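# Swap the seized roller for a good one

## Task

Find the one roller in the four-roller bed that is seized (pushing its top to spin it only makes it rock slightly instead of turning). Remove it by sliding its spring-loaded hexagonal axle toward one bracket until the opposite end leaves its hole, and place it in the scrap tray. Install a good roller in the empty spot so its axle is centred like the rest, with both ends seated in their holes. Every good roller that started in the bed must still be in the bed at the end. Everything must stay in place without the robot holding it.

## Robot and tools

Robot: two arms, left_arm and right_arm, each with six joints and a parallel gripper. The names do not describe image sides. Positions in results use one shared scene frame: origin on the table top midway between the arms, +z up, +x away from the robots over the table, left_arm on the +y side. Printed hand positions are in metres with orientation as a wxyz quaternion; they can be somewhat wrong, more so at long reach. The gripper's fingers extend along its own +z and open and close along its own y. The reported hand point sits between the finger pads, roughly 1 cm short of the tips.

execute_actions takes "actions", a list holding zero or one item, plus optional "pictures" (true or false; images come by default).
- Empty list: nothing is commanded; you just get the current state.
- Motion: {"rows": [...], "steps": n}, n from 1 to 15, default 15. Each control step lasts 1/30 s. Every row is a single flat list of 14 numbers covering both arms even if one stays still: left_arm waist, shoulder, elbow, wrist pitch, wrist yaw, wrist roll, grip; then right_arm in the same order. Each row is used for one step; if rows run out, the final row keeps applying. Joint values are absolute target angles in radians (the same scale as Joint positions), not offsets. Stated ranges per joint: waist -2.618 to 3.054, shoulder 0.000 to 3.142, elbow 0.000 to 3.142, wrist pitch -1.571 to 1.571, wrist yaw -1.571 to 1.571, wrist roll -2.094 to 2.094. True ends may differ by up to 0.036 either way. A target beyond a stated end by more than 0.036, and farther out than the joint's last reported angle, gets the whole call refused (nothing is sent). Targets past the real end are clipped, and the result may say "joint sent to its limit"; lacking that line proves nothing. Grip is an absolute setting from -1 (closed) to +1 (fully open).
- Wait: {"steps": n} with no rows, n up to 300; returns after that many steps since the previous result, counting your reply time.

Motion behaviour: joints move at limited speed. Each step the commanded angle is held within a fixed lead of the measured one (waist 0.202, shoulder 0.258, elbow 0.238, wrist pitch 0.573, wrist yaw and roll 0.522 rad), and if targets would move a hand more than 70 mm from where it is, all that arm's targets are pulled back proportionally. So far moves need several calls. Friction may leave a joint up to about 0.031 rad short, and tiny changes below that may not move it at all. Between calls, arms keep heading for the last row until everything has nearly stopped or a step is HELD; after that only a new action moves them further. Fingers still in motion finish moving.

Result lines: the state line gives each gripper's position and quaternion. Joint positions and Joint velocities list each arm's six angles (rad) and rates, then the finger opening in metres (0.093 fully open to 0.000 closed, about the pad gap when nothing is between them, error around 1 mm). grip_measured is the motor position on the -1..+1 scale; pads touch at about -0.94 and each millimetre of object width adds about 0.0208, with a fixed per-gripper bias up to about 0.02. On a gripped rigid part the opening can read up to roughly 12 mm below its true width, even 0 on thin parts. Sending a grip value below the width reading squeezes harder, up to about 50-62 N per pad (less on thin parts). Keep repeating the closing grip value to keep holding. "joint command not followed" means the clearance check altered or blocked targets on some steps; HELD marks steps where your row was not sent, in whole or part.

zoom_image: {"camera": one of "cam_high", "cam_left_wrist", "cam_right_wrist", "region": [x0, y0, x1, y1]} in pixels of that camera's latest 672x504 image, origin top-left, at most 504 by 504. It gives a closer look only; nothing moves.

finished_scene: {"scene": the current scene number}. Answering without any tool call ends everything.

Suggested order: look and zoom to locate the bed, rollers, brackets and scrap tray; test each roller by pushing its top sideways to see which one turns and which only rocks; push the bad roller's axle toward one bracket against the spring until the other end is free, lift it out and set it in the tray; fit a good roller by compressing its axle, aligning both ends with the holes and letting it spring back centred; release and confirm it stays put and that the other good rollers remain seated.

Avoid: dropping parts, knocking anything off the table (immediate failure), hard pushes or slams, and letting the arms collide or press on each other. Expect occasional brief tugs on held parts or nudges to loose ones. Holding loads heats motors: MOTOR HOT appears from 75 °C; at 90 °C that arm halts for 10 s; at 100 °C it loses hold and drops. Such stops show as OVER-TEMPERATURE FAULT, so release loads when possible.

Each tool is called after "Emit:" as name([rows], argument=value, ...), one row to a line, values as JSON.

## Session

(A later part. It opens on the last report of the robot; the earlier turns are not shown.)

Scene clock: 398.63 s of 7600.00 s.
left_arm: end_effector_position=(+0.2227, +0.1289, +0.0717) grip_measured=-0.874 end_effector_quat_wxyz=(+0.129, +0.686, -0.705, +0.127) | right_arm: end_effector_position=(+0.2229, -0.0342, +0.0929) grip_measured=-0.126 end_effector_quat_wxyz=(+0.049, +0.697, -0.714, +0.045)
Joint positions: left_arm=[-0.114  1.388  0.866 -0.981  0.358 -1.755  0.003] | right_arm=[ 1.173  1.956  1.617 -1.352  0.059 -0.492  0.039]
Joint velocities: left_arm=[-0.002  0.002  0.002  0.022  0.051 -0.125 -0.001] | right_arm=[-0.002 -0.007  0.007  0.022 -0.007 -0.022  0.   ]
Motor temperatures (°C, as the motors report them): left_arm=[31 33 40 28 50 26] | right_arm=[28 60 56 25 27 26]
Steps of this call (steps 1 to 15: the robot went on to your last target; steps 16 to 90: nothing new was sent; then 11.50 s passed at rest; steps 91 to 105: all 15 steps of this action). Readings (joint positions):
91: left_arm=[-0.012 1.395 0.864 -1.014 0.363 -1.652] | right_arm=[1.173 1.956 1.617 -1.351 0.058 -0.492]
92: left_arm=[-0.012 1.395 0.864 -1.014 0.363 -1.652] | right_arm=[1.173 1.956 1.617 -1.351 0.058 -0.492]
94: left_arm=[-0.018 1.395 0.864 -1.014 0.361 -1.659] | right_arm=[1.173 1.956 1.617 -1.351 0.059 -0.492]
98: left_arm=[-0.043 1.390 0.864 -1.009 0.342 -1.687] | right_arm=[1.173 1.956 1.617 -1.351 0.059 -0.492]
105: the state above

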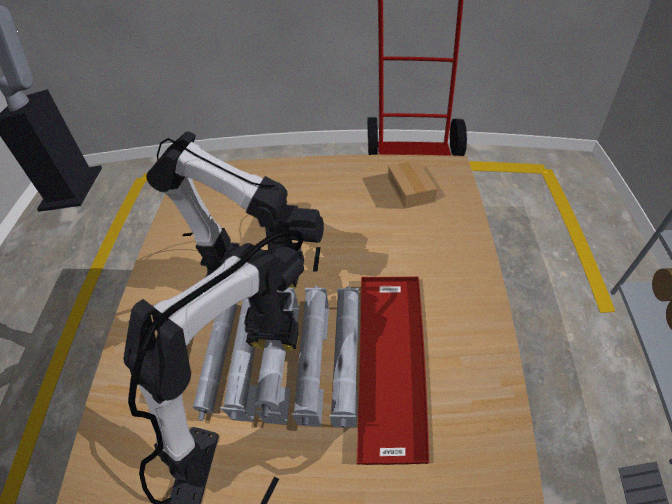

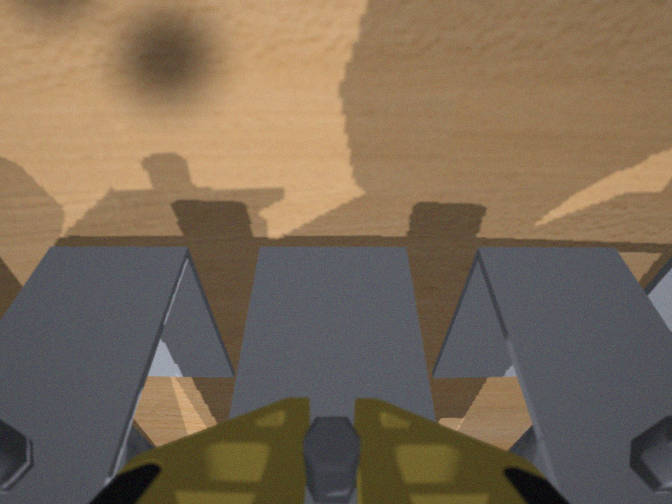

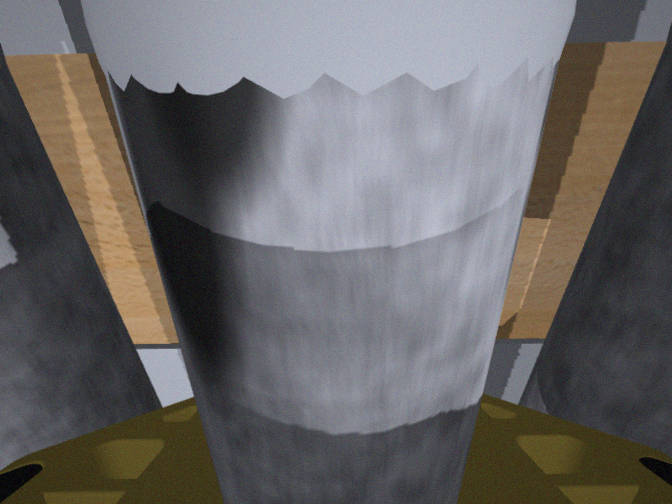

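Emit:
execute_actions([
  {"rows":[[-0.128,1.39,0.876,-0.995,0.34,-1.775,-0.75,1.182,1.94,1.677,-1.394,0.08,-0.488,-0.25],[-0.128,1.39,0.876,-0.995,0.34,-1.775,-0.5,1.182,1.94,1.677,-1.394,0.08,-0.488,-0.25],[-0.128,1.39,0.876,-0.995,0.34,-1.775,-0.3,1.182,1.94,1.677,-1.394,0.08,-0.488,-0.25],[-0.128,1.39,0.876,-0.995,0.34,-1.775,-0.3,1.182,1.94,1.677,-1.394,0.08,-0.488,-0.25],[-0.128,1.39,0.876,-0.995,0.34,-1.775,-0.3,1.182,1.94,1.677,-1.394,0.08,-0.488,-0.25],[-0.128,1.39,0.876,-0.995,0.34,-1.76,-0.3,1.182,1.94,1.677,-1.405,0.084,-0.488,-0.25],[-0.11,1.388,0.875,-1.0,0.34,-1.74,-0.3,1.184,1.944,1.686,-1.416,0.088,-0.487,-0.25],[-0.09,1.386,0.874,-1.004,0.34,-1.72,-0.3,1.186,1.948,1.695,-1.427,0.092,-0.486,-0.25],[-0.07,1.384,0.873,-1.008,0.34,-1.70,-0.3,1.188,1.952,1.704,-1.438,0.096,-0.485,-0.25],[-0.05,1.382,0.872,-1.012,0.34,-1.68,-0.3,1.19,1.956,1.713,-1.449,0.1,-0.484,-0.25],[-0.03,1.38,0.87,-1.016,0.34,-1.66,-0.3,1.191,1.96,1.722,-1.46,0.104,-0.482,-0.25],[-0.01,1.378,0.868,-1.02,0.34,-1.64,-0.3,1.192,1.964,1.731,-1.47,0.107,-0.48,-0.25],[0.01,1.376,0.866,-1.024,0.34,-1.62,-0.3,1.193,1.968,1.74,-1.48,0.11,-0.48,-0.25],[0.03,1.376,0.866,-1.028,0.34,-1.6,-0.3,1.194,1.972,1.75,-1.48,0.11,-0.48,-0.25],[0.05,1.376,0.866,-1.03,0.34,-1.58,-0.3,1.195,1.972,1.75,-1.48,0.11,-0.48,-0.25]],"steps":15},
])

Emit:
execute_actions(actions=[])

Emit:
zoom_image(camera="cam_high", region=[210, 355, 340, 440])

Scene clock: 429.30 s of 7600.00 s.
left_arm: end_effector_position=(+0.2280, +0.1576, +0.0709) grip_measured=-0.303 end_effector_quat_wxyz=(+0.120, +0.698, -0.694, +0.128) | right_arm: end_effector_position=(+0.2242, -0.0336, +0.1012) grip_measured=-0.126 end_effector_quat_wxyz=(+0.059, +0.699, -0.710, +0.061)
Joint positions: left_arm=[ 0.009  1.388  0.866 -1.006  0.35  -1.662  0.031] | right_arm=[ 1.183  1.985  1.686 -1.42   0.083 -0.488  0.039]
Joint velocities: left_arm=[ 0.574  0.007 -0.002 -0.037 -0.022  0.535 -0.   ] | right_arm=[ 0.012  0.076  0.168 -0.125  0.11   0.037 -0.   ]
Motor temperatures (°C, as the motors report them): left_arm=[29 32 42 28 37 26] | right_arm=[28 61 58 25 27 26]
Steps of this call (steps 1 to 30: the robot went on to your last target; steps 31 to 90: nothing new was sent; then 27.17 s passed at rest; steps 91 to 105: all 15 steps of this action). Readings (joint positions):
91: left_arm=[-0.114 1.388 0.866 -0.981 0.358 -1.767] | right_arm=[1.173 1.956 1.617 -1.352 0.059 -0.492]
92: left_arm=[-0.114 1.388 0.866 -0.981 0.358 -1.767] | right_arm=[1.173 1.956 1.617 -1.352 0.059 -0.492]
94: left_arm=[-0.117 1.388 0.866 -0.984 0.355 -1.767] | right_arm=[1.173 1.956 1.617 -1.352 0.059 -0.492]
98: left_arm=[-0.115 1.388 0.866 -0.987 0.353 -1.758] | right_arm=[1.174 1.959 1.626 -1.360 0.060 -0.492]
105: the state above

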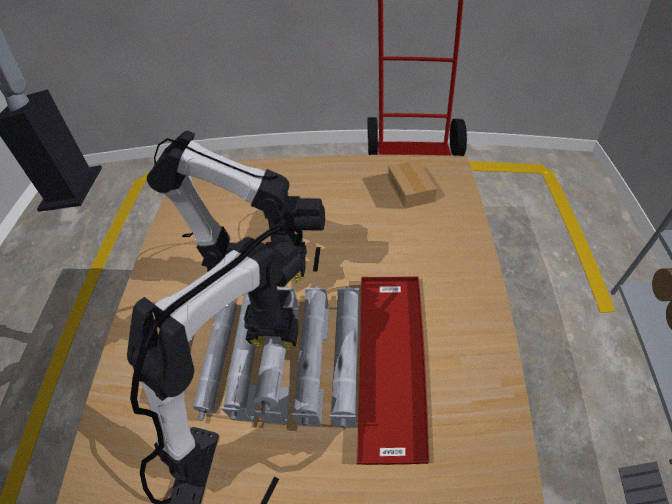

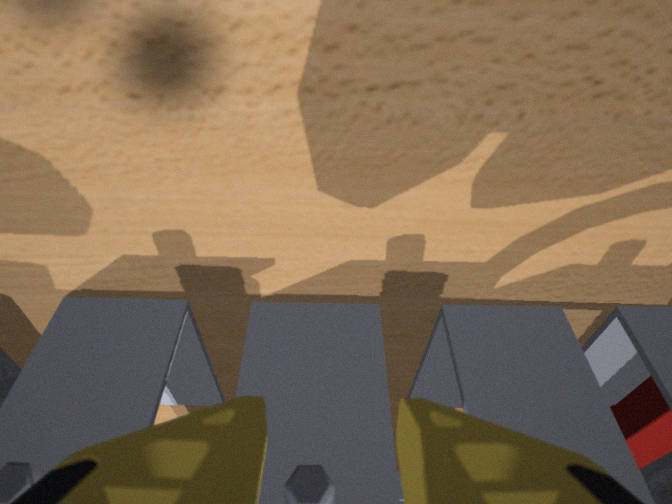

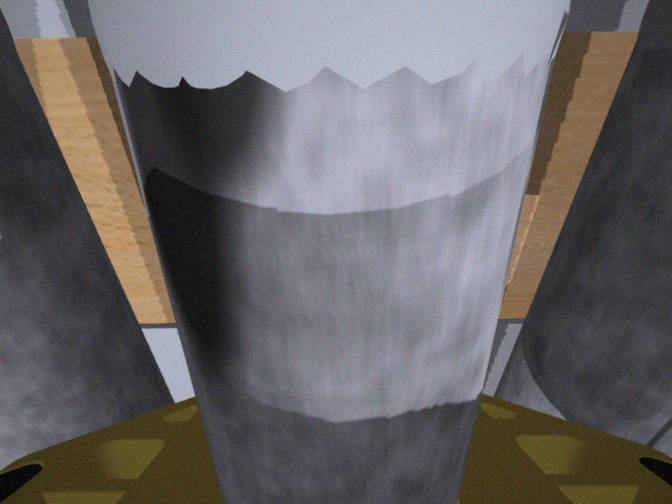

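Scene clock: 429.30 s of 7600.00 s.
left_arm: end_effector_position=(+0.2280, +0.1576, +0.0709) grip_measured=-0.303 end_effector_quat_wxyz=(+0.120, +0.698, -0.694, +0.128) | right_arm: end_effector_position=(+0.2242, -0.0336, +0.1012) grip_measured=-0.126 end_effector_quat_wxyz=(+0.059, +0.699, -0.710, +0.061)
Joint positions: left_arm=[ 0.009  1.388  0.866 -1.006  0.35  -1.662  0.031] | right_arm=[ 1.183  1.985  1.686 -1.42   0.083 -0.488  0.039]
Joint velocities: left_arm=[ 0.574  0.007 -0.002 -0.037 -0.022  0.535 -0.   ] | right_arm=[ 0.012  0.076  0.168 -0.125  0.11   0.037 -0.   ]
Motor temperatures (°C, as the motors report them): left_arm=[29 32 42 28 37 26] | right_arm=[28 61 58 25 27 26]

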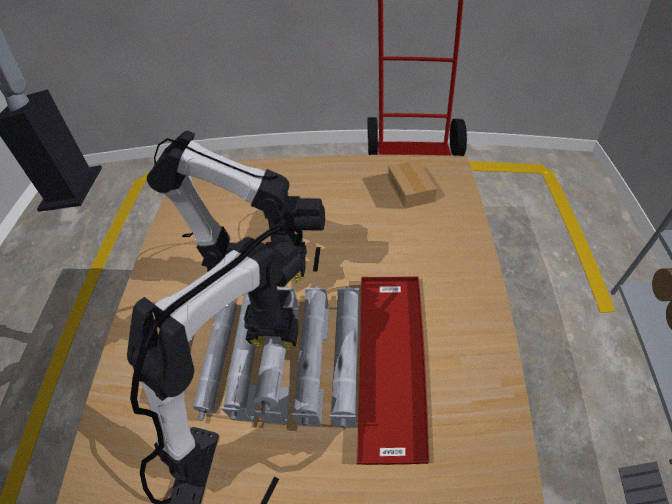

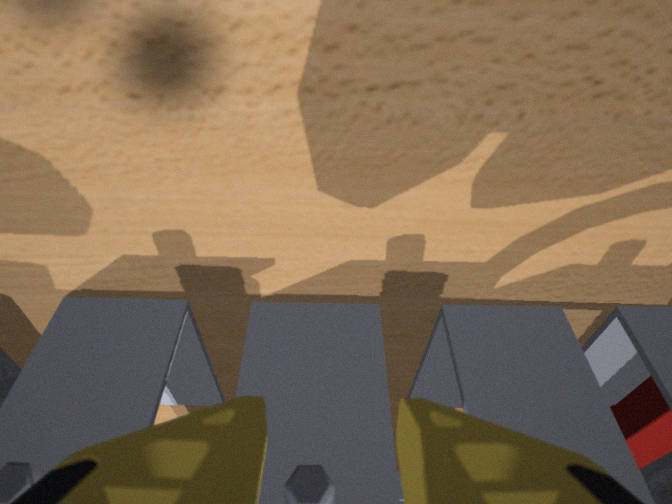

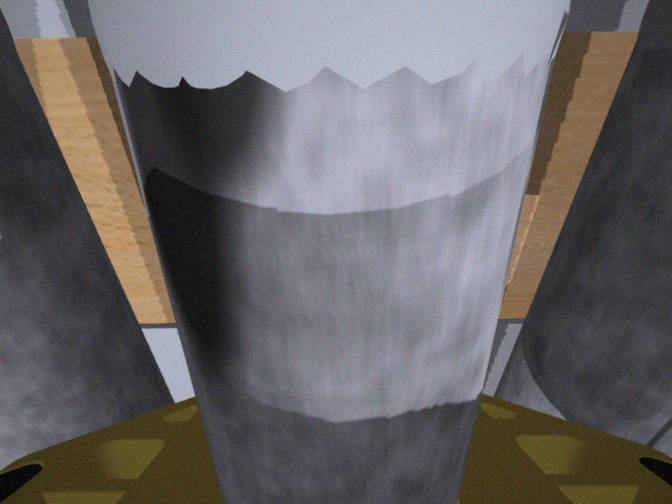

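Region (210, 355, 340, 440) of cam_high's 672x504 image, scaled by 3.877, with more detail than that image has; it fills the top 330 rows of this view, and the rest is white.

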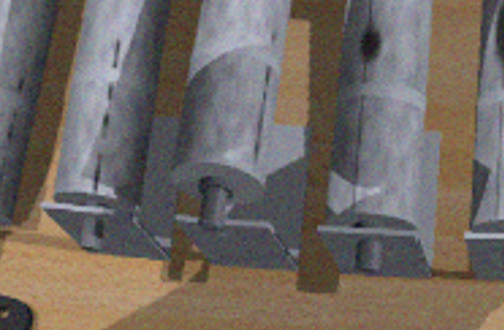

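Emit:
execute_actions([
  {"rows":[[0.05,1.376,0.866,-1.03,0.34,-1.58,-0.3,1.18,1.945,1.72,-1.47,0.11,-0.49,-0.25],[0.05,1.376,0.866,-1.03,0.34,-1.58,-0.3,1.173,1.93,1.7,-1.465,0.11,-0.497,-0.25],[0.05,1.376,0.866,-1.03,0.34,-1.58,-0.3,1.169,1.92,1.69,-1.46,0.11,-0.501,-0.25],[0.05,1.376,0.866,-1.03,0.34,-1.58,-0.3,1.165,1.91,1.678,-1.458,0.11,-0.505,-0.25],[0.05,1.376,0.866,-1.03,0.34,-1.58,-0.3,1.161,1.90,1.666,-1.456,0.11,-0.509,-0.25],[0.05,1.376,0.866,-1.03,0.34,-1.58,-0.3,1.157,1.89,1.654,-1.454,0.11,-0.513,-0.25],[0.05,1.376,0.866,-1.03,0.34,-1.58,-0.3,1.153,1.88,1.642,-1.452,0.11,-0.517,-0.25],[0.05,1.376,0.866,-1.03,0.34,-1.58,-0.3,1.149,1.87,1.63,-1.45,0.11,-0.521,-0.25],[0.05,1.376,0.866,-1.03,0.34,-1.58,-0.3,1.145,1.86,1.618,-1.448,0.11,-0.525,-0.25],[0.05,1.376,0.866,-1.03,0.34,-1.58,-0.3,1.141,1.85,1.606,-1.446,0.11,-0.529,-0.25],[0.05,1.376,0.866,-1.03,0.34,-1.58,-0.3,1.137,1.84,1.594,-1.444,0.11,-0.533,-0.25],[0.05,1.376,0.866,-1.03,0.34,-1.58,-0.3,1.133,1.83,1.582,-1.442,0.11,-0.537,-0.25],[0.05,1.376,0.866,-1.03,0.34,-1.58,-0.3,1.129,1.822,1.57,-1.44,0.11,-0.537,-0.25]],"steps":15},
])

Scene clock: 451.33 s of 7600.00 s.
left_arm: end_effector_position=(+0.2271, +0.1657, +0.0706) grip_measured=-0.303 end_effector_quat_wxyz=(+0.116, +0.686, -0.707, +0.128) | right_arm: end_effector_position=(+0.2235, -0.0663, +0.1104) grip_measured=-0.126 end_effector_quat_wxyz=(+0.062, +0.695, -0.713, +0.062)
Joint positions: left_arm=[ 0.043  1.388  0.866 -1.021  0.347 -1.589  0.031] | right_arm=[ 1.138  1.876  1.572 -1.419  0.089 -0.522  0.039]
Joint velocities: left_arm=[ 0.017 -0.002 -0.002 -0.051 -0.037 -0.022 -0.   ] | right_arm=[-0.066 -0.173 -0.105 -0.066  0.007 -0.066 -0.   ]
Motor temperatures (°C, as the motors report them): left_arm=[28 33 42 28 35 26] | right_arm=[28 63 59 25 27 26]
Steps of this call (steps 1 to 30: the robot went on to your last target; steps 31 to 90: nothing new was sent; then 18.53 s passed at rest; steps 91 to 105: all 15 steps of this action). Readings (joint positions):
91: left_arm=[0.043 1.388 0.866 -1.021 0.347 -1.589] | right_arm=[1.185 1.989 1.695 -1.430 0.088 -0.485]
92: left_arm=[0.043 1.388 0.866 -1.021 0.347 -1.589] | right_arm=[1.185 1.989 1.695 -1.430 0.088 -0.486]
94: left_arm=[0.043 1.388 0.866 -1.021 0.347 -1.589] | right_arm=[1.183 1.984 1.689 -1.427 0.088 -0.489]
98: left_arm=[0.043 1.388 0.866 -1.021 0.347 -1.589] | right_arm=[1.168 1.949 1.645 -1.418 0.088 -0.501]
105: the state above

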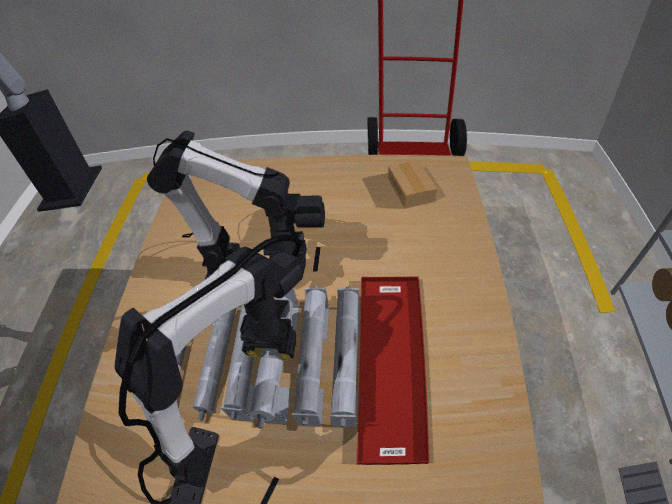

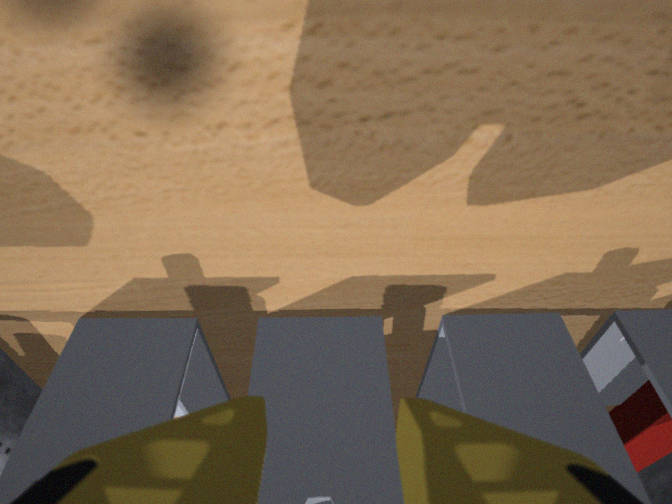

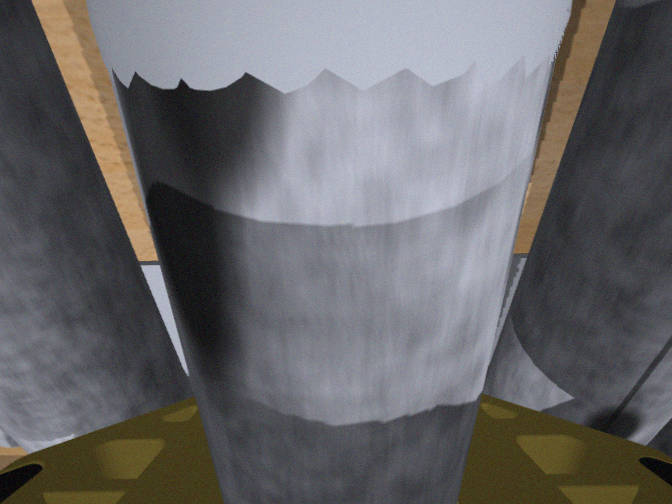

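Emit:
execute_actions([
  {"rows":[[0.05,1.376,0.866,-1.03,0.34,-1.58,-0.3,1.126,1.812,1.57,-1.436,0.1,-0.54,-0.25],[0.05,1.376,0.866,-1.03,0.34,-1.58,-0.3,1.122,1.8,1.57,-1.432,0.09,-0.545,-0.25],[0.05,1.376,0.866,-1.03,0.34,-1.58,-0.3,1.118,1.788,1.57,-1.428,0.08,-0.55,-0.25],[0.05,1.376,0.866,-1.03,0.34,-1.58,-0.3,1.114,1.776,1.57,-1.425,0.07,-0.555,-0.25],[0.05,1.376,0.866,-1.03,0.34,-1.58,-0.3,1.11,1.764,1.57,-1.422,0.06,-0.56,-0.25],[0.05,1.376,0.866,-1.03,0.34,-1.58,-0.3,1.105,1.752,1.57,-1.42,0.05,-0.565,-0.25],[0.05,1.376,0.866,-1.03,0.34,-1.58,-0.3,1.1,1.74,1.57,-1.418,0.04,-0.57,-0.25],[0.05,1.376,0.866,-1.03,0.34,-1.58,-0.3,1.095,1.728,1.57,-1.416,0.03,-0.575,-0.25],[0.05,1.376,0.866,-1.03,0.34,-1.58,-0.3,1.09,1.716,1.57,-1.414,0.02,-0.58,-0.25],[0.05,1.376,0.866,-1.03,0.34,-1.58,-0.3,1.085,1.704,1.57,-1.412,0.01,-0.585,-0.25],[0.05,1.376,0.866,-1.03,0.34,-1.58,-0.3,1.08,1.692,1.57,-1.41,0.0,-0.59,-0.25],[0.05,1.376,0.866,-1.03,0.34,-1.58,-0.3,1.075,1.68,1.57,-1.41,0.0,-0.592,-0.25]],"steps":15},
], pictures=false)

Emit:
execute_actions([
  {"rows":[[0.05,1.376,0.866,-1.03,0.34,-1.58,-0.3,1.07,1.70,1.62,-1.405,0.005,-0.6,-0.25],[0.05,1.376,0.866,-1.03,0.34,-1.58,-0.3,1.062,1.718,1.64,-1.4,0.012,-0.612,-0.25],[0.05,1.376,0.866,-1.03,0.34,-1.58,-0.3,1.052,1.735,1.662,-1.393,0.02,-0.625,-0.25],[0.05,1.376,0.866,-1.03,0.34,-1.58,-0.3,1.04,1.754,1.686,-1.386,0.028,-0.64,-0.25],[0.05,1.376,0.866,-1.03,0.34,-1.58,-0.3,1.027,1.773,1.71,-1.379,0.036,-0.655,-0.25],[0.05,1.376,0.866,-1.03,0.34,-1.58,-0.3,1.014,1.792,1.734,-1.372,0.044,-0.67,-0.25],[0.05,1.376,0.866,-1.03,0.34,-1.58,-0.3,1.0,1.811,1.758,-1.365,0.052,-0.685,-0.25],[0.05,1.376,0.866,-1.03,0.34,-1.58,-0.3,0.987,1.83,1.782,-1.358,0.06,-0.7,-0.25],[0.05,1.376,0.866,-1.03,0.34,-1.58,-0.3,0.974,1.85,1.806,-1.351,0.068,-0.715,-0.25],[0.05,1.376,0.866,-1.03,0.34,-1.58,-0.3,0.961,1.87,1.83,-1.344,0.076,-0.73,-0.25],[0.05,1.376,0.866,-1.03,0.34,-1.58,-0.3,0.948,1.89,1.854,-1.337,0.084,-0.745,-0.25],[0.05,1.376,0.866,-1.03,0.34,-1.58,-0.3,0.935,1.91,1.878,-1.33,0.092,-0.76,-0.25],[0.05,1.376,0.866,-1.03,0.34,-1.58,-0.3,0.922,1.93,1.902,-1.323,0.1,-0.775,-0.25],[0.05,1.376,0.866,-1.03,0.34,-1.58,-0.3,0.909,1.95,1.926,-1.316,0.108,-0.79,-0.25],[0.05,1.376,0.866,-1.03,0.34,-1.58,-0.3,0.896,1.97,1.95,-1.309,0.116,-0.805,-0.25]],"steps":15},
], pictures=false)

Emit:
execute_actions([
  {"rows":[[0.05,1.376,0.866,-1.03,0.34,-1.58,-0.3,0.883,1.99,1.975,-1.301,0.124,-0.82,-0.25],[0.05,1.376,0.866,-1.03,0.34,-1.58,-0.3,0.87,2.01,2.0,-1.293,0.132,-0.835,-0.25],[0.05,1.376,0.866,-1.03,0.34,-1.58,-0.3,0.857,2.03,2.025,-1.285,0.14,-0.85,-0.25],[0.05,1.376,0.866,-1.03,0.34,-1.58,-0.3,0.844,2.05,2.05,-1.277,0.148,-0.865,-0.25],[0.05,1.376,0.866,-1.03,0.34,-1.58,-0.3,0.83,2.07,2.075,-1.269,0.156,-0.88,-0.25],[0.05,1.376,0.866,-1.03,0.34,-1.58,-0.3,0.816,2.09,2.1,-1.261,0.164,-0.895,-0.25],[0.05,1.376,0.866,-1.03,0.34,-1.58,-0.3,0.802,2.11,2.125,-1.253,0.172,-0.91,-0.25],[0.05,1.376,0.866,-1.03,0.34,-1.58,-0.3,0.788,2.13,2.15,-1.245,0.18,-0.925,-0.25],[0.05,1.376,0.866,-1.03,0.34,-1.58,-0.3,0.774,2.15,2.175,-1.237,0.188,-0.94,-0.25],[0.05,1.376,0.866,-1.03,0.34,-1.58,-0.3,0.76,2.17,2.2,-1.229,0.196,-0.955,-0.25],[0.05,1.376,0.866,-1.03,0.34,-1.58,-0.3,0.746,2.19,2.225,-1.221,0.204,-0.97,-0.25],[0.05,1.376,0.866,-1.03,0.34,-1.58,-0.3,0.732,2.21,2.25,-1.213,0.212,-0.983,-0.25],[0.05,1.376,0.866,-1.03,0.34,-1.58,-0.3,0.72,2.228,2.275,-1.205,0.22,-0.993,-0.25],[0.05,1.376,0.866,-1.03,0.34,-1.58,-0.3,0.71,2.244,2.3,-1.2,0.225,-0.995,-0.25],[0.05,1.376,0.866,-1.03,0.34,-1.58,-0.3,0.702,2.255,2.32,-1.2,0.225,-0.995,-0.25]],"steps":15},
], pictures=false)

Emit:
execute_actions([
  {"steps":12},
])

Scene clock: 571.83 s of 7600.00 s.
left_arm: end_effector_position=(+0.2271, +0.1657, +0.0706) grip_measured=-0.303 end_effector_quat_wxyz=(+0.116, +0.686, -0.707, +0.128) | right_arm: end_effector_position=(+0.2273, -0.0712, +0.1519) grip_measured=-0.126 end_effector_quat_wxyz=(-0.005, +0.695, -0.719, +0.010)
Joint positions: left_arm=[ 0.043  1.388  0.866 -1.021  0.347 -1.589  0.031] | right_arm=[ 1.083  1.723  1.561 -1.403  0.022 -0.576  0.039]
Joint velocities: left_arm=[ 0.012 -0.017  0.002 -0.037  0.022 -0.037 -0.   ] | right_arm=[-0.042 -0.125 -0.002 -0.037 -0.081 -0.066 -0.   ]
Motor temperatures (°C, as the motors report them): left_arm=[27 34 42 27 30 26] | right_arm=[27 71 49 25 27 26]
Steps of this call (steps 1 to 15: the robot went on to your last target; steps 16 to 90: nothing new was sent; then 117.00 s passed at rest; steps 91 to 105: all 15 steps of this action). Readings (joint positions):
91: left_arm=[0.043 1.388 0.866 -1.021 0.347 -1.589] | right_arm=[1.135 1.870 1.569 -1.416 0.090 -0.530]
92: left_arm=[0.043 1.388 0.866 -1.021 0.347 -1.589] | right_arm=[1.135 1.868 1.569 -1.414 0.090 -0.531]
94: left_arm=[0.043 1.388 0.866 -1.021 0.347 -1.589] | right_arm=[1.132 1.857 1.564 -1.408 0.085 -0.536]
98: left_arm=[0.043 1.388 0.866 -1.021 0.347 -1.589] | right_arm=[1.115 1.808 1.561 -1.404 0.060 -0.551]
105: the state above

Scene clock: 572.33 s of 7600.00 s.
left_arm: end_effector_position=(+0.2271, +0.1657, +0.0706) grip_measured=-0.303 end_effector_quat_wxyz=(+0.116, +0.686, -0.707, +0.128) | right_arm: end_effector_position=(+0.3268, -0.0470, +0.1528) grip_measured=-0.126 end_effector_quat_wxyz=(-0.058, +0.695, -0.716, +0.029)
Joint positions: left_arm=[ 0.043  1.388  0.866 -1.021  0.347 -1.589  0.031] | right_arm=[ 0.928  1.955  1.855 -1.357  0.062 -0.737  0.039]
Joint velocities: left_arm=[-0.002 -0.027  0.002 -0.007 -0.022 -0.051 -0.   ] | right_arm=[-0.349  0.623  0.667  0.168  0.242 -0.447 -0.   ]
Motor temperatures (°C, as the motors report them): left_arm=[27 34 42 27 30 26] | right_arm=[27 71 49 25 27 26]
Steps of this call (steps 1 to 15: all 15 steps of this action). Readings (joint positions):
1: left_arm=[0.043 1.388 0.866 -1.021 0.347 -1.589] | right_arm=[1.081 1.722 1.563 -1.405 0.020 -0.579]
2: left_arm=[0.043 1.388 0.866 -1.021 0.347 -1.589] | right_arm=[1.080 1.723 1.567 -1.406 0.019 -0.583]
4: left_arm=[0.043 1.388 0.866 -1.021 0.347 -1.589] | right_arm=[1.071 1.739 1.591 -1.413 0.017 -0.598]
8: left_arm=[0.043 1.388 0.866 -1.021 0.347 -1.589] | right_arm=[1.025 1.807 1.686 -1.408 0.020 -0.642]
15: the state above

Scene clock: 572.83 s of 7600.00 s.
left_arm: end_effector_position=(+0.2271, +0.1657, +0.0706) grip_measured=-0.303 end_effector_quat_wxyz=(+0.116, +0.686, -0.707, +0.128) | right_arm: end_effector_position=(+0.4700, -0.0653, +0.1340) grip_measured=-0.126 end_effector_quat_wxyz=(-0.113, +0.686, -0.711, +0.103)
Joint positions: left_arm=[ 0.043  1.388  0.866 -1.021  0.347 -1.589  0.031] | right_arm=[ 0.727  2.264  2.221 -1.269  0.165 -0.951  0.039]
Joint velocities: left_arm=[-0.022 -0.002 -0.002  0.051 -0.037  0.007  0.001] | right_arm=[-0.383  0.52   0.647  0.198  0.198 -0.3    0.001]
Motor temperatures (°C, as the motors report them): left_arm=[27 34 42 27 30 26] | right_arm=[27 71 49 25 27 26]
Steps of this call (steps 1 to 15: all 15 steps of this action). Readings (joint positions):
1: left_arm=[0.043 1.388 0.866 -1.021 0.347 -1.589] | right_arm=[0.915 1.976 1.878 -1.352 0.069 -0.751]
2: left_arm=[0.043 1.388 0.866 -1.021 0.347 -1.589] | right_arm=[0.902 1.998 1.902 -1.346 0.076 -0.766]
4: left_arm=[0.043 1.388 0.866 -1.021 0.347 -1.589] | right_arm=[0.876 2.041 1.950 -1.336 0.089 -0.796]
8: left_arm=[0.043 1.388 0.866 -1.021 0.347 -1.589] | right_arm=[0.824 2.124 2.049 -1.313 0.116 -0.855]
15: the state above

Scene clock: 573.23 s of 7600.00 s.
left_arm: end_effector_position=(+0.2271, +0.1657, +0.0706) grip_measured=-0.303 end_effector_quat_wxyz=(+0.116, +0.686, -0.707, +0.128) | right_arm: end_effector_position=(+0.4906, -0.0777, +0.1306) grip_measured=-0.126 end_effector_quat_wxyz=(-0.116, +0.683, -0.710, +0.124)
Joint positions: left_arm=[ 0.043  1.388  0.866 -1.021  0.347 -1.589  0.031] | right_arm=[ 0.694  2.296  2.252 -1.246  0.198 -0.986  0.039]
Joint velocities: left_arm=[ 0.017 -0.012 -0.007 -0.066 -0.007 -0.022 -0.   ] | right_arm=[-0.017 -0.007  0.007  0.051 -0.037 -0.007 -0.002]
Motor temperatures (°C, as the motors report them): left_arm=[27 34 42 27 30 26] | right_arm=[27 71 49 25 27 26]
Steps of this call (steps 1 to 12: the robot went on to your last target). Readings (joint positions):
1: left_arm=[0.043 1.388 0.866 -1.021 0.347 -1.589] | right_arm=[0.715 2.278 2.238 -1.261 0.173 -0.958]
2: left_arm=[0.043 1.388 0.866 -1.021 0.347 -1.589] | right_arm=[0.706 2.288 2.246 -1.252 0.179 -0.964]
4: left_arm=[0.043 1.388 0.866 -1.021 0.347 -1.589] | right_arm=[0.694 2.295 2.252 -1.243 0.191 -0.972]
8: left_arm=[0.043 1.388 0.866 -1.021 0.347 -1.589] | right_arm=[0.693 2.296 2.252 -1.246 0.198 -0.981]
12: the state above

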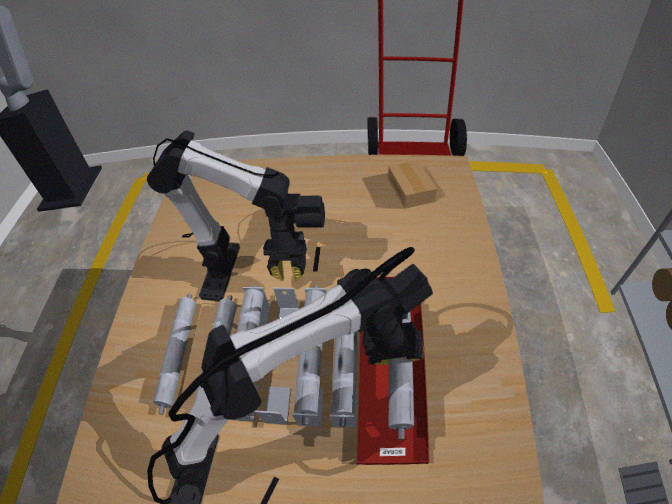

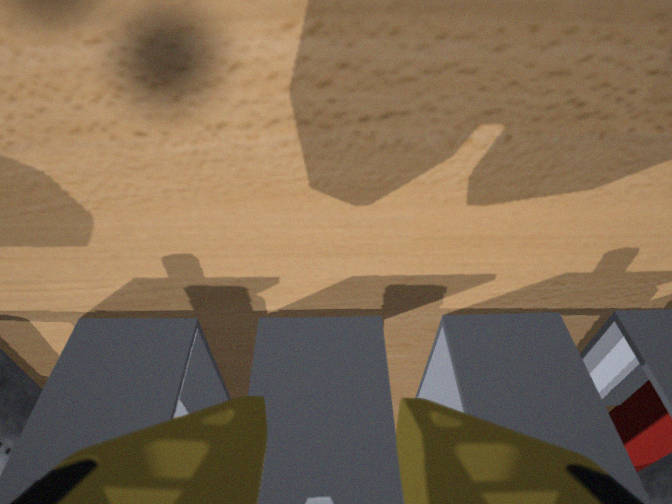

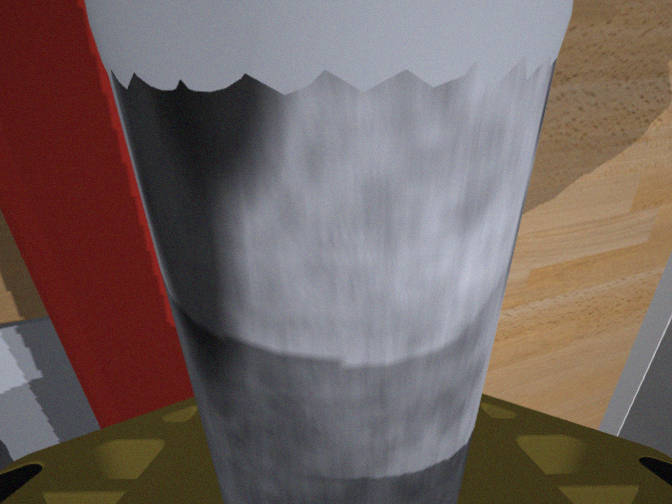

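Emit:
execute_actions([
  {"rows":[[0.05,1.376,0.866,-1.03,0.34,-1.58,-0.3,0.702,2.255,2.27,-1.17,0.225,-0.995,-0.25],[0.05,1.376,0.866,-1.03,0.34,-1.58,-0.3,0.702,2.255,2.24,-1.14,0.225,-0.995,-0.25],[0.05,1.376,0.866,-1.03,0.34,-1.58,-0.3,0.702,2.255,2.21,-1.11,0.225,-0.995,-0.25],[0.05,1.376,0.866,-1.03,0.34,-1.58,-0.3,0.702,2.255,2.18,-1.08,0.225,-0.995,-0.25],[0.05,1.376,0.866,-1.03,0.34,-1.58,-0.3,0.702,2.255,2.15,-1.05,0.225,-0.995,-0.25],[0.05,1.376,0.866,-1.03,0.34,-1.58,-0.3,0.702,2.255,2.12,-1.02,0.225,-0.995,-0.25],[0.05,1.376,0.866,-1.03,0.34,-1.58,-0.3,0.702,2.255,2.09,-0.99,0.225,-0.995,-0.25],[0.05,1.376,0.866,-1.03,0.34,-1.58,-0.3,0.702,2.255,2.06,-0.96,0.225,-0.995,-0.25],[0.05,1.376,0.866,-1.03,0.34,-1.58,-0.3,0.702,2.255,2.03,-0.93,0.225,-0.995,-0.25],[0.05,1.376,0.866,-1.03,0.34,-1.58,-0.3,0.702,2.255,2.0,-0.9,0.225,-0.995,-0.25],[0.05,1.376,0.866,-1.03,0.34,-1.58,-0.3,0.702,2.255,1.975,-0.87,0.225,-0.995,-0.25],[0.05,1.376,0.866,-1.03,0.34,-1.58,-0.3,0.702,2.255,1.95,-0.85,0.225,-0.995,-0.25],[0.05,1.376,0.866,-1.03,0.34,-1.58,-0.3,0.702,2.255,1.93,-0.835,0.225,-0.995,-0.25],[0.05,1.376,0.866,-1.03,0.34,-1.58,-0.3,0.702,2.255,1.915,-0.83,0.225,-0.995,-0.25],[0.05,1.376,0.866,-1.03,0.34,-1.58,-0.3,0.702,2.255,1.905,-0.83,0.225,-0.995,-0.25]],"steps":15},
], pictures=false)

Emit:
execute_actions([
  {"steps":10},
])

Scene clock: 597.53 s of 7600.00 s.
left_arm: end_effector_position=(+0.2271, +0.1657, +0.0706) grip_measured=-0.303 end_effector_quat_wxyz=(+0.116, +0.686, -0.707, +0.128) | right_arm: end_effector_position=(+0.4805, -0.0842, +0.0401) grip_measured=-0.126 end_effector_quat_wxyz=(-0.087, +0.689, -0.710, +0.119)
Joint positions: left_arm=[ 0.043  1.388  0.866 -1.021  0.347 -1.589  0.031] | right_arm=[ 0.694  2.296  1.906 -0.961  0.198 -0.989  0.039]
Joint velocities: left_arm=[-0.007 -0.007 -0.007  0.022 -0.022 -0.007 -0.   ] | right_arm=[-0.012 -0.012 -0.481  0.33  -0.037 -0.051 -0.   ]
Motor temperatures (°C, as the motors report them): left_arm=[27 34 42 27 29 26] | right_arm=[27 81 57 27 27 26]
MOTOR HOT: a motor of the right arm reached 75 °C. Now the hottest motor of the right arm, joint 2 (shoulder), reports 81 °C. The controller's stop level is 90 °C. To cool a motor, set the load down, stop pushing, or move to a pose that needs little force.
Steps of this call (steps 1 to 30: the robot went on to your last target; steps 31 to 90: nothing new was sent; then 20.80 s passed at rest; steps 91 to 105: all 15 steps of this action). Readings (joint positions):
91: left_arm=[0.043 1.388 0.866 -1.021 0.347 -1.589] | right_arm=[0.694 2.296 2.252 -1.246 0.198 -0.989]
92: left_arm=[0.043 1.388 0.866 -1.021 0.347 -1.589] | right_arm=[0.694 2.296 2.248 -1.241 0.198 -0.989]
94: left_arm=[0.043 1.388 0.866 -1.021 0.347 -1.589] | right_arm=[0.694 2.296 2.222 -1.211 0.198 -0.989]
98: left_arm=[0.043 1.388 0.866 -1.021 0.347 -1.589] | right_arm=[0.694 2.296 2.105 -1.106 0.198 -0.989]
105: the state above

Scene clock: 597.87 s of 7600.00 s.
left_arm: end_effector_position=(+0.2271, +0.1657, +0.0706) grip_measured=-0.303 end_effector_quat_wxyz=(+0.116, +0.686, -0.707, +0.128) | right_arm: end_effector_position=(+0.4904, -0.0775, +0.0396) grip_measured=-0.126 end_effector_quat_wxyz=(-0.112, +0.684, -0.710, +0.123)
Joint positions: left_arm=[ 0.043  1.388  0.866 -1.021  0.347 -1.589  0.031] | right_arm=[ 0.694  2.297  1.894 -0.895  0.197 -0.988  0.039]
Joint velocities: left_arm=[ 0.022 -0.012 -0.007  0.007 -0.066  0.007  0.   ] | right_arm=[ 0.017  0.012  0.002 -0.037 -0.081  0.022 -0.001]
Motor temperatures (°C, as the motors report them): left_arm=[27 34 42 27 29 26] | right_arm=[27 81 57 27 27 26]
MOTOR HOT: still on. Now the hottest motor of the right arm, joint 2 (shoulder), reports 81 °C; the controller's stop level is 90 °C.
Steps of this call (steps 1 to 10: the robot went on to your last target). Readings (joint positions):
1: left_arm=[0.043 1.388 0.866 -1.021 0.347 -1.589] | right_arm=[0.694 2.296 1.894 -0.950 0.197 -0.987]
2: left_arm=[0.043 1.388 0.866 -1.021 0.347 -1.589] | right_arm=[0.694 2.296 1.894 -0.945 0.197 -0.987]
4: left_arm=[0.043 1.388 0.866 -1.021 0.347 -1.589] | right_arm=[0.694 2.296 1.894 -0.922 0.197 -0.988]
8: left_arm=[0.043 1.388 0.866 -1.021 0.347 -1.589] | right_arm=[0.694 2.297 1.894 -0.899 0.197 -0.988]
10: the state above

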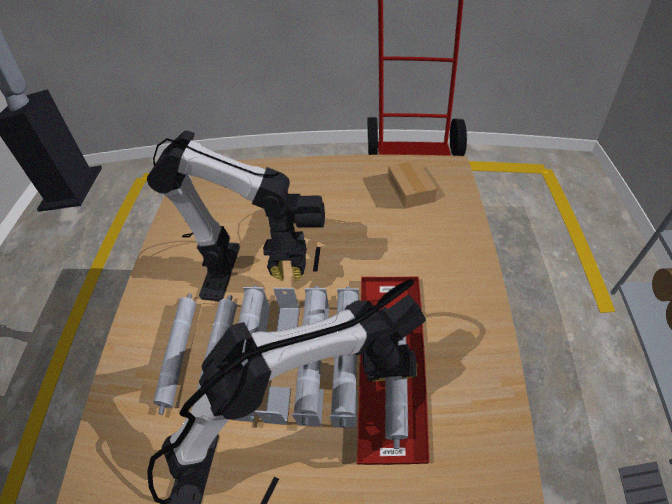

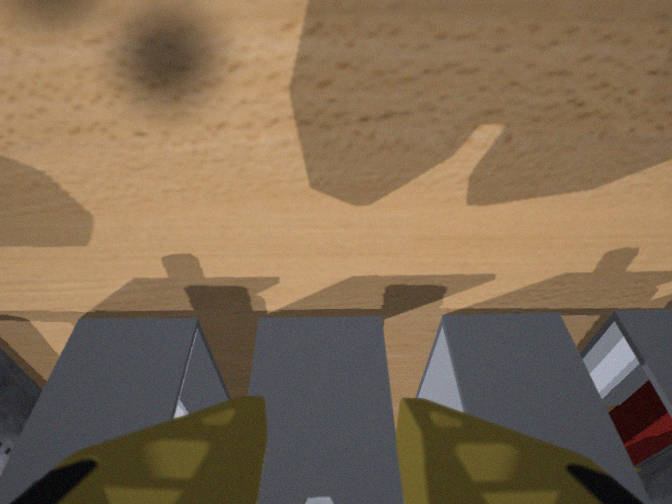

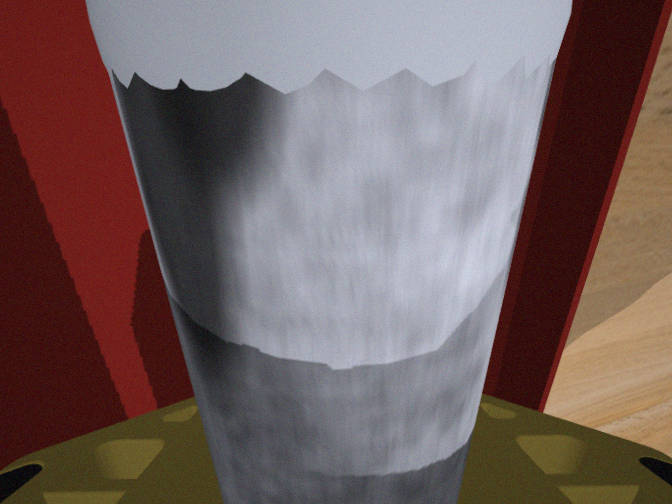

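Emit:
execute_actions([
  {"rows":[[0.05,1.376,0.866,-1.03,0.34,-1.58,-0.3,0.702,2.275,1.905,-0.82,0.225,-0.995,-0.25],[0.05,1.376,0.866,-1.03,0.34,-1.58,-0.3,0.702,2.29,1.905,-0.81,0.225,-0.995,-0.25]],"steps":10},
], pictures=false)

Emit:
execute_actions([
  {"rows":[[0.05,1.376,0.866,-1.03,0.34,-1.58,-0.3,0.702,2.3,1.89,-0.86,0.2,-0.995,0.35]],"steps":12},
])

Scene clock: 609.17 s of 7600.00 s.
left_arm: end_effector_position=(+0.2271, +0.1657, +0.0706) grip_measured=-0.303 end_effector_quat_wxyz=(+0.116, +0.686, -0.707, +0.128) | right_arm: end_effector_position=(+0.4922, -0.0766, +0.0371) grip_measured=-0.126 end_effector_quat_wxyz=(-0.114, +0.684, -0.709, +0.125)
Joint positions: left_arm=[ 0.043  1.388  0.866 -1.021  0.347 -1.589  0.031] | right_arm=[ 0.695  2.304  1.894 -0.883  0.2   -0.989  0.039]
Joint velocities: left_arm=[ 0.002 -0.012  0.007  0.022 -0.022 -0.051  0.   ] | right_arm=[-0.002 -0.022 -0.002 -0.022 -0.037 -0.022  0.001]
Motor temperatures (°C, as the motors report them): left_arm=[27 34 42 27 29 26] | right_arm=[27 84 56 27 27 26]
MOTOR HOT: still on. Now the hottest motor of the right arm, joint 2 (shoulder), reports 84 °C; the controller's stop level is 90 °C.
Steps of this call (steps 1 to 30: the robot went on to your last target; steps 31 to 90: nothing new was sent; then 7.97 s passed at rest; steps 91 to 100: all 10 steps of this action). Readings (joint positions):
91: left_arm=[0.043 1.388 0.866 -1.021 0.347 -1.589] | right_arm=[0.694 2.297 1.894 -0.893 0.197 -0.989]
92: left_arm=[0.043 1.388 0.866 -1.021 0.347 -1.589] | right_arm=[0.694 2.299 1.894 -0.892 0.197 -0.989]
94: left_arm=[0.043 1.388 0.866 -1.021 0.347 -1.589] | right_arm=[0.695 2.304 1.894 -0.886 0.198 -0.989]
98: left_arm=[0.043 1.388 0.866 -1.021 0.347 -1.589] | right_arm=[0.695 2.304 1.894 -0.883 0.200 -0.989]
100: the state above

Scene clock: 609.57 s of 7600.00 s.
left_arm: end_effector_position=(+0.2271, +0.1657, +0.0706) grip_measured=-0.303 end_effector_quat_wxyz=(+0.116, +0.686, -0.707, +0.128) | right_arm: end_effector_position=(+0.4939, -0.0755, +0.0377) grip_measured=+0.349 end_effector_quat_wxyz=(-0.118, +0.684, -0.709, +0.126)
Joint positions: left_arm=[ 0.043  1.388  0.866 -1.021  0.347 -1.589  0.031] | right_arm=[ 0.695  2.304  1.894 -0.875  0.2   -0.989  0.062]
Joint velocities: left_arm=[-0.032  0.002 -0.002  0.007 -0.081  0.037 -0.   ] | right_arm=[-0.012 -0.002 -0.007  0.007 -0.066  0.007 -0.   ]
Motor temperatures (°C, as the motors report them): left_arm=[27 34 42 27 29 26] | right_arm=[27 84 56 27 27 26]
MOTOR HOT: still on. Now the hottest motor of the right arm, joint 2 (shoulder), reports 84 °C; the controller's stop level is 90 °C.
Steps of this call (steps 1 to 12: all 12 steps of this action). Readings (joint positions):
1: left_arm=[0.043 1.388 0.866 -1.021 0.347 -1.589] | right_arm=[0.695 2.304 1.894 -0.884 0.200 -0.989]
2: left_arm=[0.043 1.388 0.866 -1.021 0.347 -1.589] | right_arm=[0.695 2.304 1.894 -0.883 0.200 -0.989]
4: left_arm=[0.043 1.388 0.866 -1.021 0.347 -1.589] | right_arm=[0.695 2.304 1.894 -0.877 0.200 -0.989]
8: left_arm=[0.043 1.388 0.866 -1.021 0.347 -1.589] | right_arm=[0.695 2.304 1.894 -0.875 0.200 -0.989]
12: the state above

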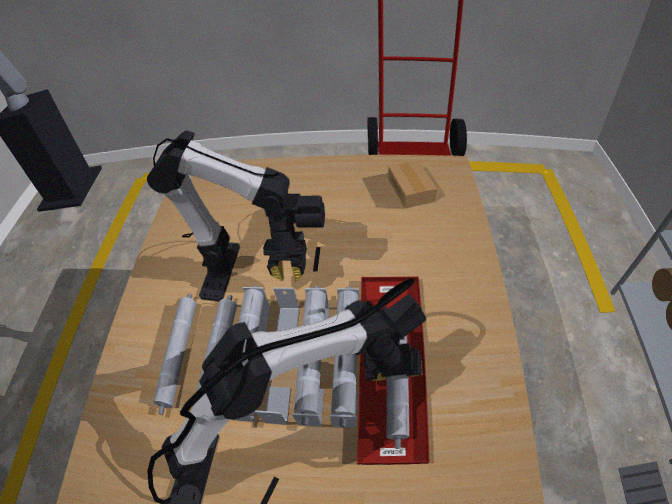

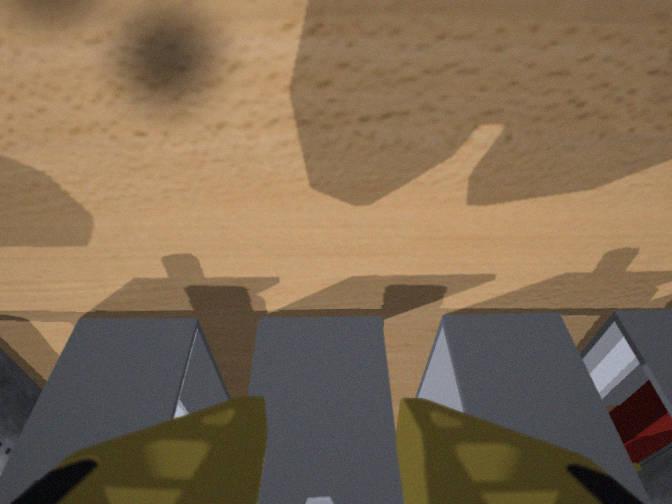

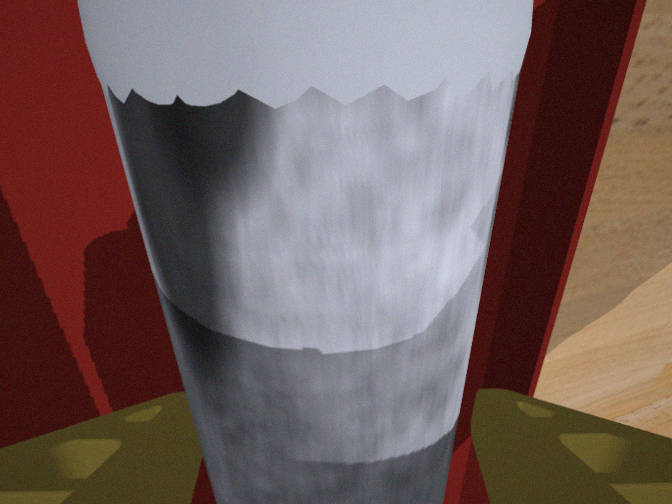

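Emit:
execute_actions([
  {"rows":[[0.05,1.376,0.866,-1.03,0.34,-1.58,-0.3,0.702,2.29,1.89,-0.92,0.2,-0.995,0.45],[0.05,1.376,0.866,-1.03,0.34,-1.58,-0.3,0.702,2.275,1.89,-0.95,0.2,-0.995,0.45],[0.05,1.376,0.866,-1.03,0.34,-1.58,-0.3,0.702,2.255,1.89,-0.98,0.2,-0.995,0.45],[0.05,1.376,0.866,-1.03,0.34,-1.58,-0.3,0.705,2.23,1.89,-1.01,0.2,-0.995,0.45],[0.05,1.376,0.866,-1.03,0.34,-1.58,-0.3,0.71,2.2,1.89,-1.04,0.2,-0.995,0.45],[0.05,1.376,0.866,-1.03,0.34,-1.58,-0.3,0.715,2.17,1.89,-1.07,0.2,-0.995,0.45],[0.05,1.376,0.866,-1.03,0.34,-1.58,-0.3,0.72,2.14,1.89,-1.1,0.2,-0.995,0.45],[0.05,1.376,0.866,-1.03,0.34,-1.58,-0.3,0.73,2.11,1.89,-1.14,0.2,-0.98,0.45],[0.05,1.376,0.866,-1.03,0.34,-1.58,-0.3,0.74,2.08,1.89,-1.18,0.19,-0.96,0.45],[0.05,1.376,0.866,-1.03,0.34,-1.58,-0.3,0.755,2.05,1.88,-1.22,0.18,-0.94,0.45],[0.05,1.376,0.866,-1.03,0.34,-1.58,-0.3,0.775,2.02,1.86,-1.25,0.17,-0.91,0.45],[0.05,1.376,0.866,-1.03,0.34,-1.58,-0.3,0.8,1.99,1.84,-1.28,0.16,-0.87,0.45],[0.05,1.376,0.866,-1.03,0.34,-1.58,-0.3,0.835,1.96,1.815,-1.3,0.14,-0.83,0.45],[0.05,1.376,0.866,-1.03,0.34,-1.58,-0.3,0.875,1.93,1.79,-1.32,0.12,-0.78,0.45],[0.05,1.376,0.866,-1.03,0.34,-1.58,-0.3,0.92,1.9,1.76,-1.34,0.1,-0.73,0.45]],"steps":15},
], pictures=false)

Emit:
execute_actions([
  {"rows":[[0.05,1.376,0.866,-1.03,0.34,-1.58,-0.3,0.97,1.87,1.73,-1.36,0.08,-0.68,0.45],[0.05,1.376,0.866,-1.03,0.34,-1.58,-0.3,1.02,1.84,1.7,-1.38,0.06,-0.62,0.45],[0.05,1.376,0.866,-1.03,0.34,-1.58,-0.3,1.07,1.81,1.67,-1.39,0.04,-0.56,0.45],[0.05,1.376,0.866,-1.03,0.34,-1.58,-0.3,1.125,1.78,1.64,-1.4,0.02,-0.5,0.45],[0.05,1.376,0.866,-1.03,0.34,-1.58,-0.3,1.18,1.75,1.61,-1.405,0.0,-0.44,0.45],[0.05,1.376,0.866,-1.03,0.34,-1.58,-0.3,1.235,1.725,1.58,-1.41,0.0,-0.38,0.45],[0.05,1.376,0.866,-1.03,0.34,-1.58,-0.3,1.29,1.7,1.55,-1.41,0.0,-0.32,0.45],[0.05,1.376,0.866,-1.03,0.34,-1.58,-0.3,1.345,1.68,1.52,-1.41,0.0,-0.26,0.45],[0.05,1.376,0.866,-1.03,0.34,-1.58,-0.3,1.4,1.66,1.495,-1.41,0.0,-0.2,0.45],[0.05,1.376,0.866,-1.03,0.34,-1.58,-0.3,1.455,1.645,1.475,-1.41,0.0,-0.15,0.45],[0.05,1.376,0.866,-1.03,0.34,-1.58,-0.3,1.505,1.63,1.46,-1.41,0.0,-0.1,0.45],[0.05,1.376,0.866,-1.03,0.34,-1.58,-0.3,1.55,1.62,1.45,-1.41,0.0,-0.06,0.45],[0.05,1.376,0.866,-1.03,0.34,-1.58,-0.3,1.59,1.615,1.445,-1.41,0.0,-0.03,0.45],[0.05,1.376,0.866,-1.03,0.34,-1.58,-0.3,1.62,1.61,1.44,-1.41,0.0,-0.02,0.45],[0.05,1.376,0.866,-1.03,0.34,-1.58,-0.3,1.64,1.61,1.44,-1.41,0.0,-0.02,0.45]],"steps":15},
], pictures=false)

Emit:
execute_actions([
  {"steps":12},
])

Scene clock: 647.73 s of 7600.00 s.
left_arm: end_effector_position=(+0.2271, +0.1657, +0.0706) grip_measured=-0.303 end_effector_quat_wxyz=(+0.116, +0.686, -0.707, +0.128) | right_arm: end_effector_position=(+0.3925, -0.0695, +0.1600) grip_measured=+0.449 end_effector_quat_wxyz=(-0.122, +0.693, -0.704, +0.098)
Joint positions: left_arm=[ 0.043  1.388  0.866 -1.021  0.347 -1.589  0.031] | right_arm=[ 0.825  1.953  1.844 -1.2    0.177 -0.873  0.067]
Joint velocities: left_arm=[ 0.017  0.002 -0.012 -0.022  0.022 -0.007 -0.   ] | right_arm=[ 1.038 -0.95  -0.603 -0.652 -0.33   0.828 -0.001]
Motor temperatures (°C, as the motors report them): left_arm=[27 34 42 27 28 26] | right_arm=[27 80 52 27 26 26]
MOTOR HOT: still on. Now the hottest motor of the right arm, joint 2 (shoulder), reports 80 °C; the controller's stop level is 90 °C.
Steps of this call (steps 1 to 15: the robot went on to your last target; steps 16 to 90: nothing new was sent; then 34.67 s passed at rest; steps 91 to 105: all 15 steps of this action). Readings (joint positions):
91: left_arm=[0.043 1.388 0.866 -1.021 0.347 -1.589] | right_arm=[0.695 2.304 1.894 -0.877 0.200 -0.989]
92: left_arm=[0.043 1.388 0.866 -1.021 0.347 -1.589] | right_arm=[0.695 2.304 1.894 -0.886 0.200 -0.989]
94: left_arm=[0.043 1.388 0.866 -1.021 0.347 -1.589] | right_arm=[0.695 2.296 1.894 -0.919 0.200 -0.989]
98: left_arm=[0.043 1.388 0.866 -1.021 0.347 -1.589] | right_arm=[0.702 2.216 1.894 -1.017 0.200 -0.989]
105: the state above

Scene clock: 648.23 s of 7600.00 s.
left_arm: end_effector_position=(+0.2271, +0.1657, +0.0706) grip_measured=-0.303 end_effector_quat_wxyz=(+0.116, +0.686, -0.707, +0.128) | right_arm: end_effector_position=(+0.0732, -0.0344, +0.1517) grip_measured=+0.449 end_effector_quat_wxyz=(-0.009, +0.737, -0.676, +0.001)
Joint positions: left_arm=[ 0.043  1.388  0.866 -1.021  0.347 -1.589  0.031] | right_arm=[ 1.604  1.639  1.467 -1.387  0.013 -0.174  0.067]
Joint velocities: left_arm=[ 0.002 -0.022  0.012  0.007 -0.051 -0.007 -0.   ] | right_arm=[ 0.901 -0.208 -0.115 -0.168 -0.081  0.989 -0.   ]
Motor temperatures (°C, as the motors report them): left_arm=[27 34 42 27 28 26] | right_arm=[27 80 52 27 26 26]
MOTOR HOT: still on. Now the hottest motor of the right arm, joint 2 (shoulder), reports 80 °C; the controller's stop level is 90 °C.
Steps of this call (steps 1 to 15: all 15 steps of this action). Readings (joint positions):
1: left_arm=[0.043 1.388 0.866 -1.021 0.347 -1.589] | right_arm=[0.865 1.922 1.823 -1.222 0.166 -0.843]
2: left_arm=[0.043 1.388 0.866 -1.021 0.347 -1.589] | right_arm=[0.908 1.896 1.800 -1.242 0.153 -0.809]
4: left_arm=[0.043 1.388 0.866 -1.021 0.347 -1.589] | right_arm=[1.002 1.852 1.745 -1.275 0.123 -0.733]
8: left_arm=[0.043 1.388 0.866 -1.021 0.347 -1.589] | right_arm=[1.215 1.767 1.617 -1.324 0.070 -0.543]
15: the state above

Scene clock: 648.63 s of 7600.00 s.
left_arm: end_effector_position=(+0.2271, +0.1657, +0.0706) grip_measured=-0.303 end_effector_quat_wxyz=(+0.116, +0.686, -0.707, +0.128) | right_arm: end_effector_position=(+0.0594, -0.0376, +0.1536) grip_measured=+0.449 end_effector_quat_wxyz=(-0.003, +0.704, -0.711, -0.001)
Joint positions: left_arm=[ 0.043  1.388  0.866 -1.021  0.347 -1.589  0.031] | right_arm=[ 1.645  1.63   1.465 -1.4    0.003 -0.038  0.067]
Joint velocities: left_arm=[-0.017 -0.022 -0.012  0.022  0.022  0.022 -0.   ] | right_arm=[-0.012 -0.002  0.002  0.007  0.051  0.095  0.001]
Motor temperatures (°C, as the motors report them): left_arm=[27 34 42 27 28 26] | right_arm=[27 80 52 27 26 26]
MOTOR HOT: still on. Now the hottest motor of the right arm, joint 2 (shoulder), reports 80 °C; the controller's stop level is 90 °C.
Steps of this call (steps 1 to 12: the robot went on to your last target). Readings (joint positions):
1: left_arm=[0.043 1.388 0.866 -1.021 0.347 -1.589] | right_arm=[1.629 1.634 1.465 -1.392 0.008 -0.146]
2: left_arm=[0.043 1.388 0.866 -1.021 0.347 -1.589] | right_arm=[1.641 1.631 1.465 -1.395 0.005 -0.123]
4: left_arm=[0.043 1.388 0.866 -1.021 0.347 -1.589] | right_arm=[1.645 1.630 1.465 -1.398 0.003 -0.089]
8: left_arm=[0.043 1.388 0.866 -1.021 0.347 -1.589] | right_arm=[1.645 1.630 1.465 -1.400 0.003 -0.052]
12: the state above

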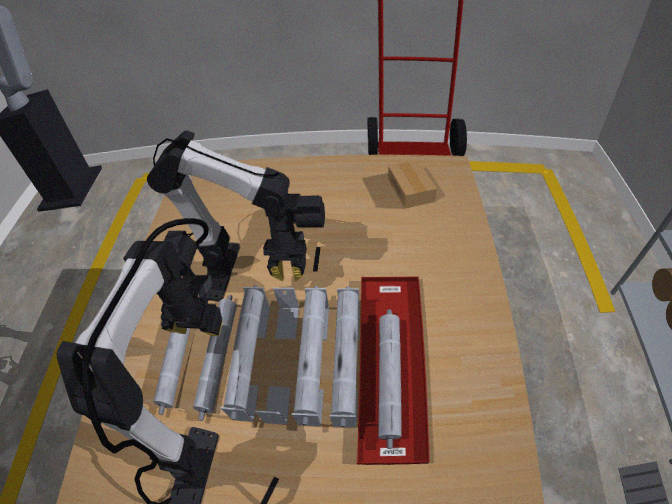

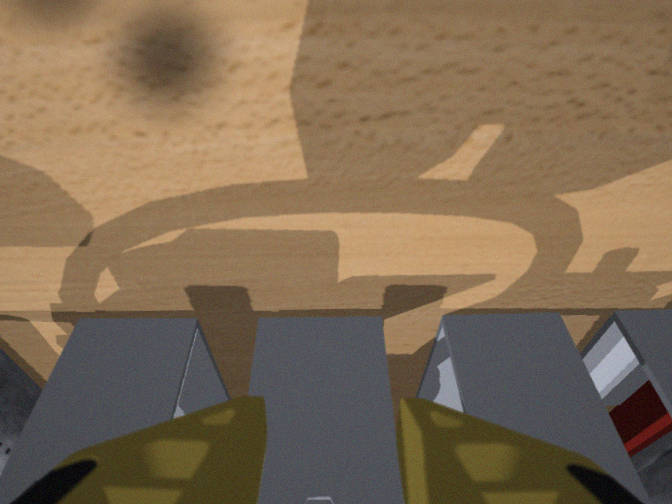

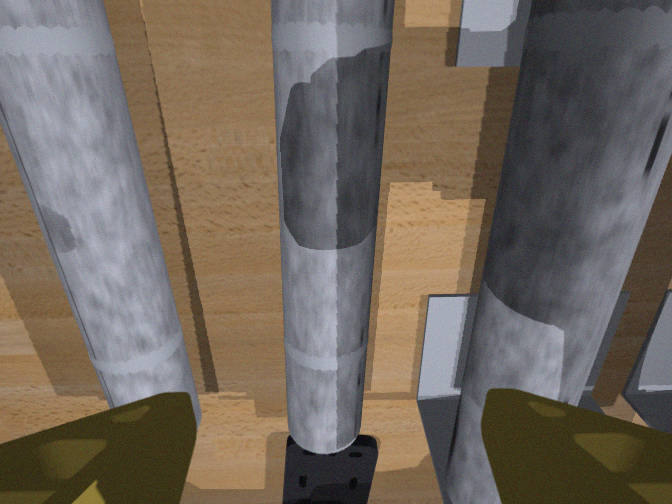

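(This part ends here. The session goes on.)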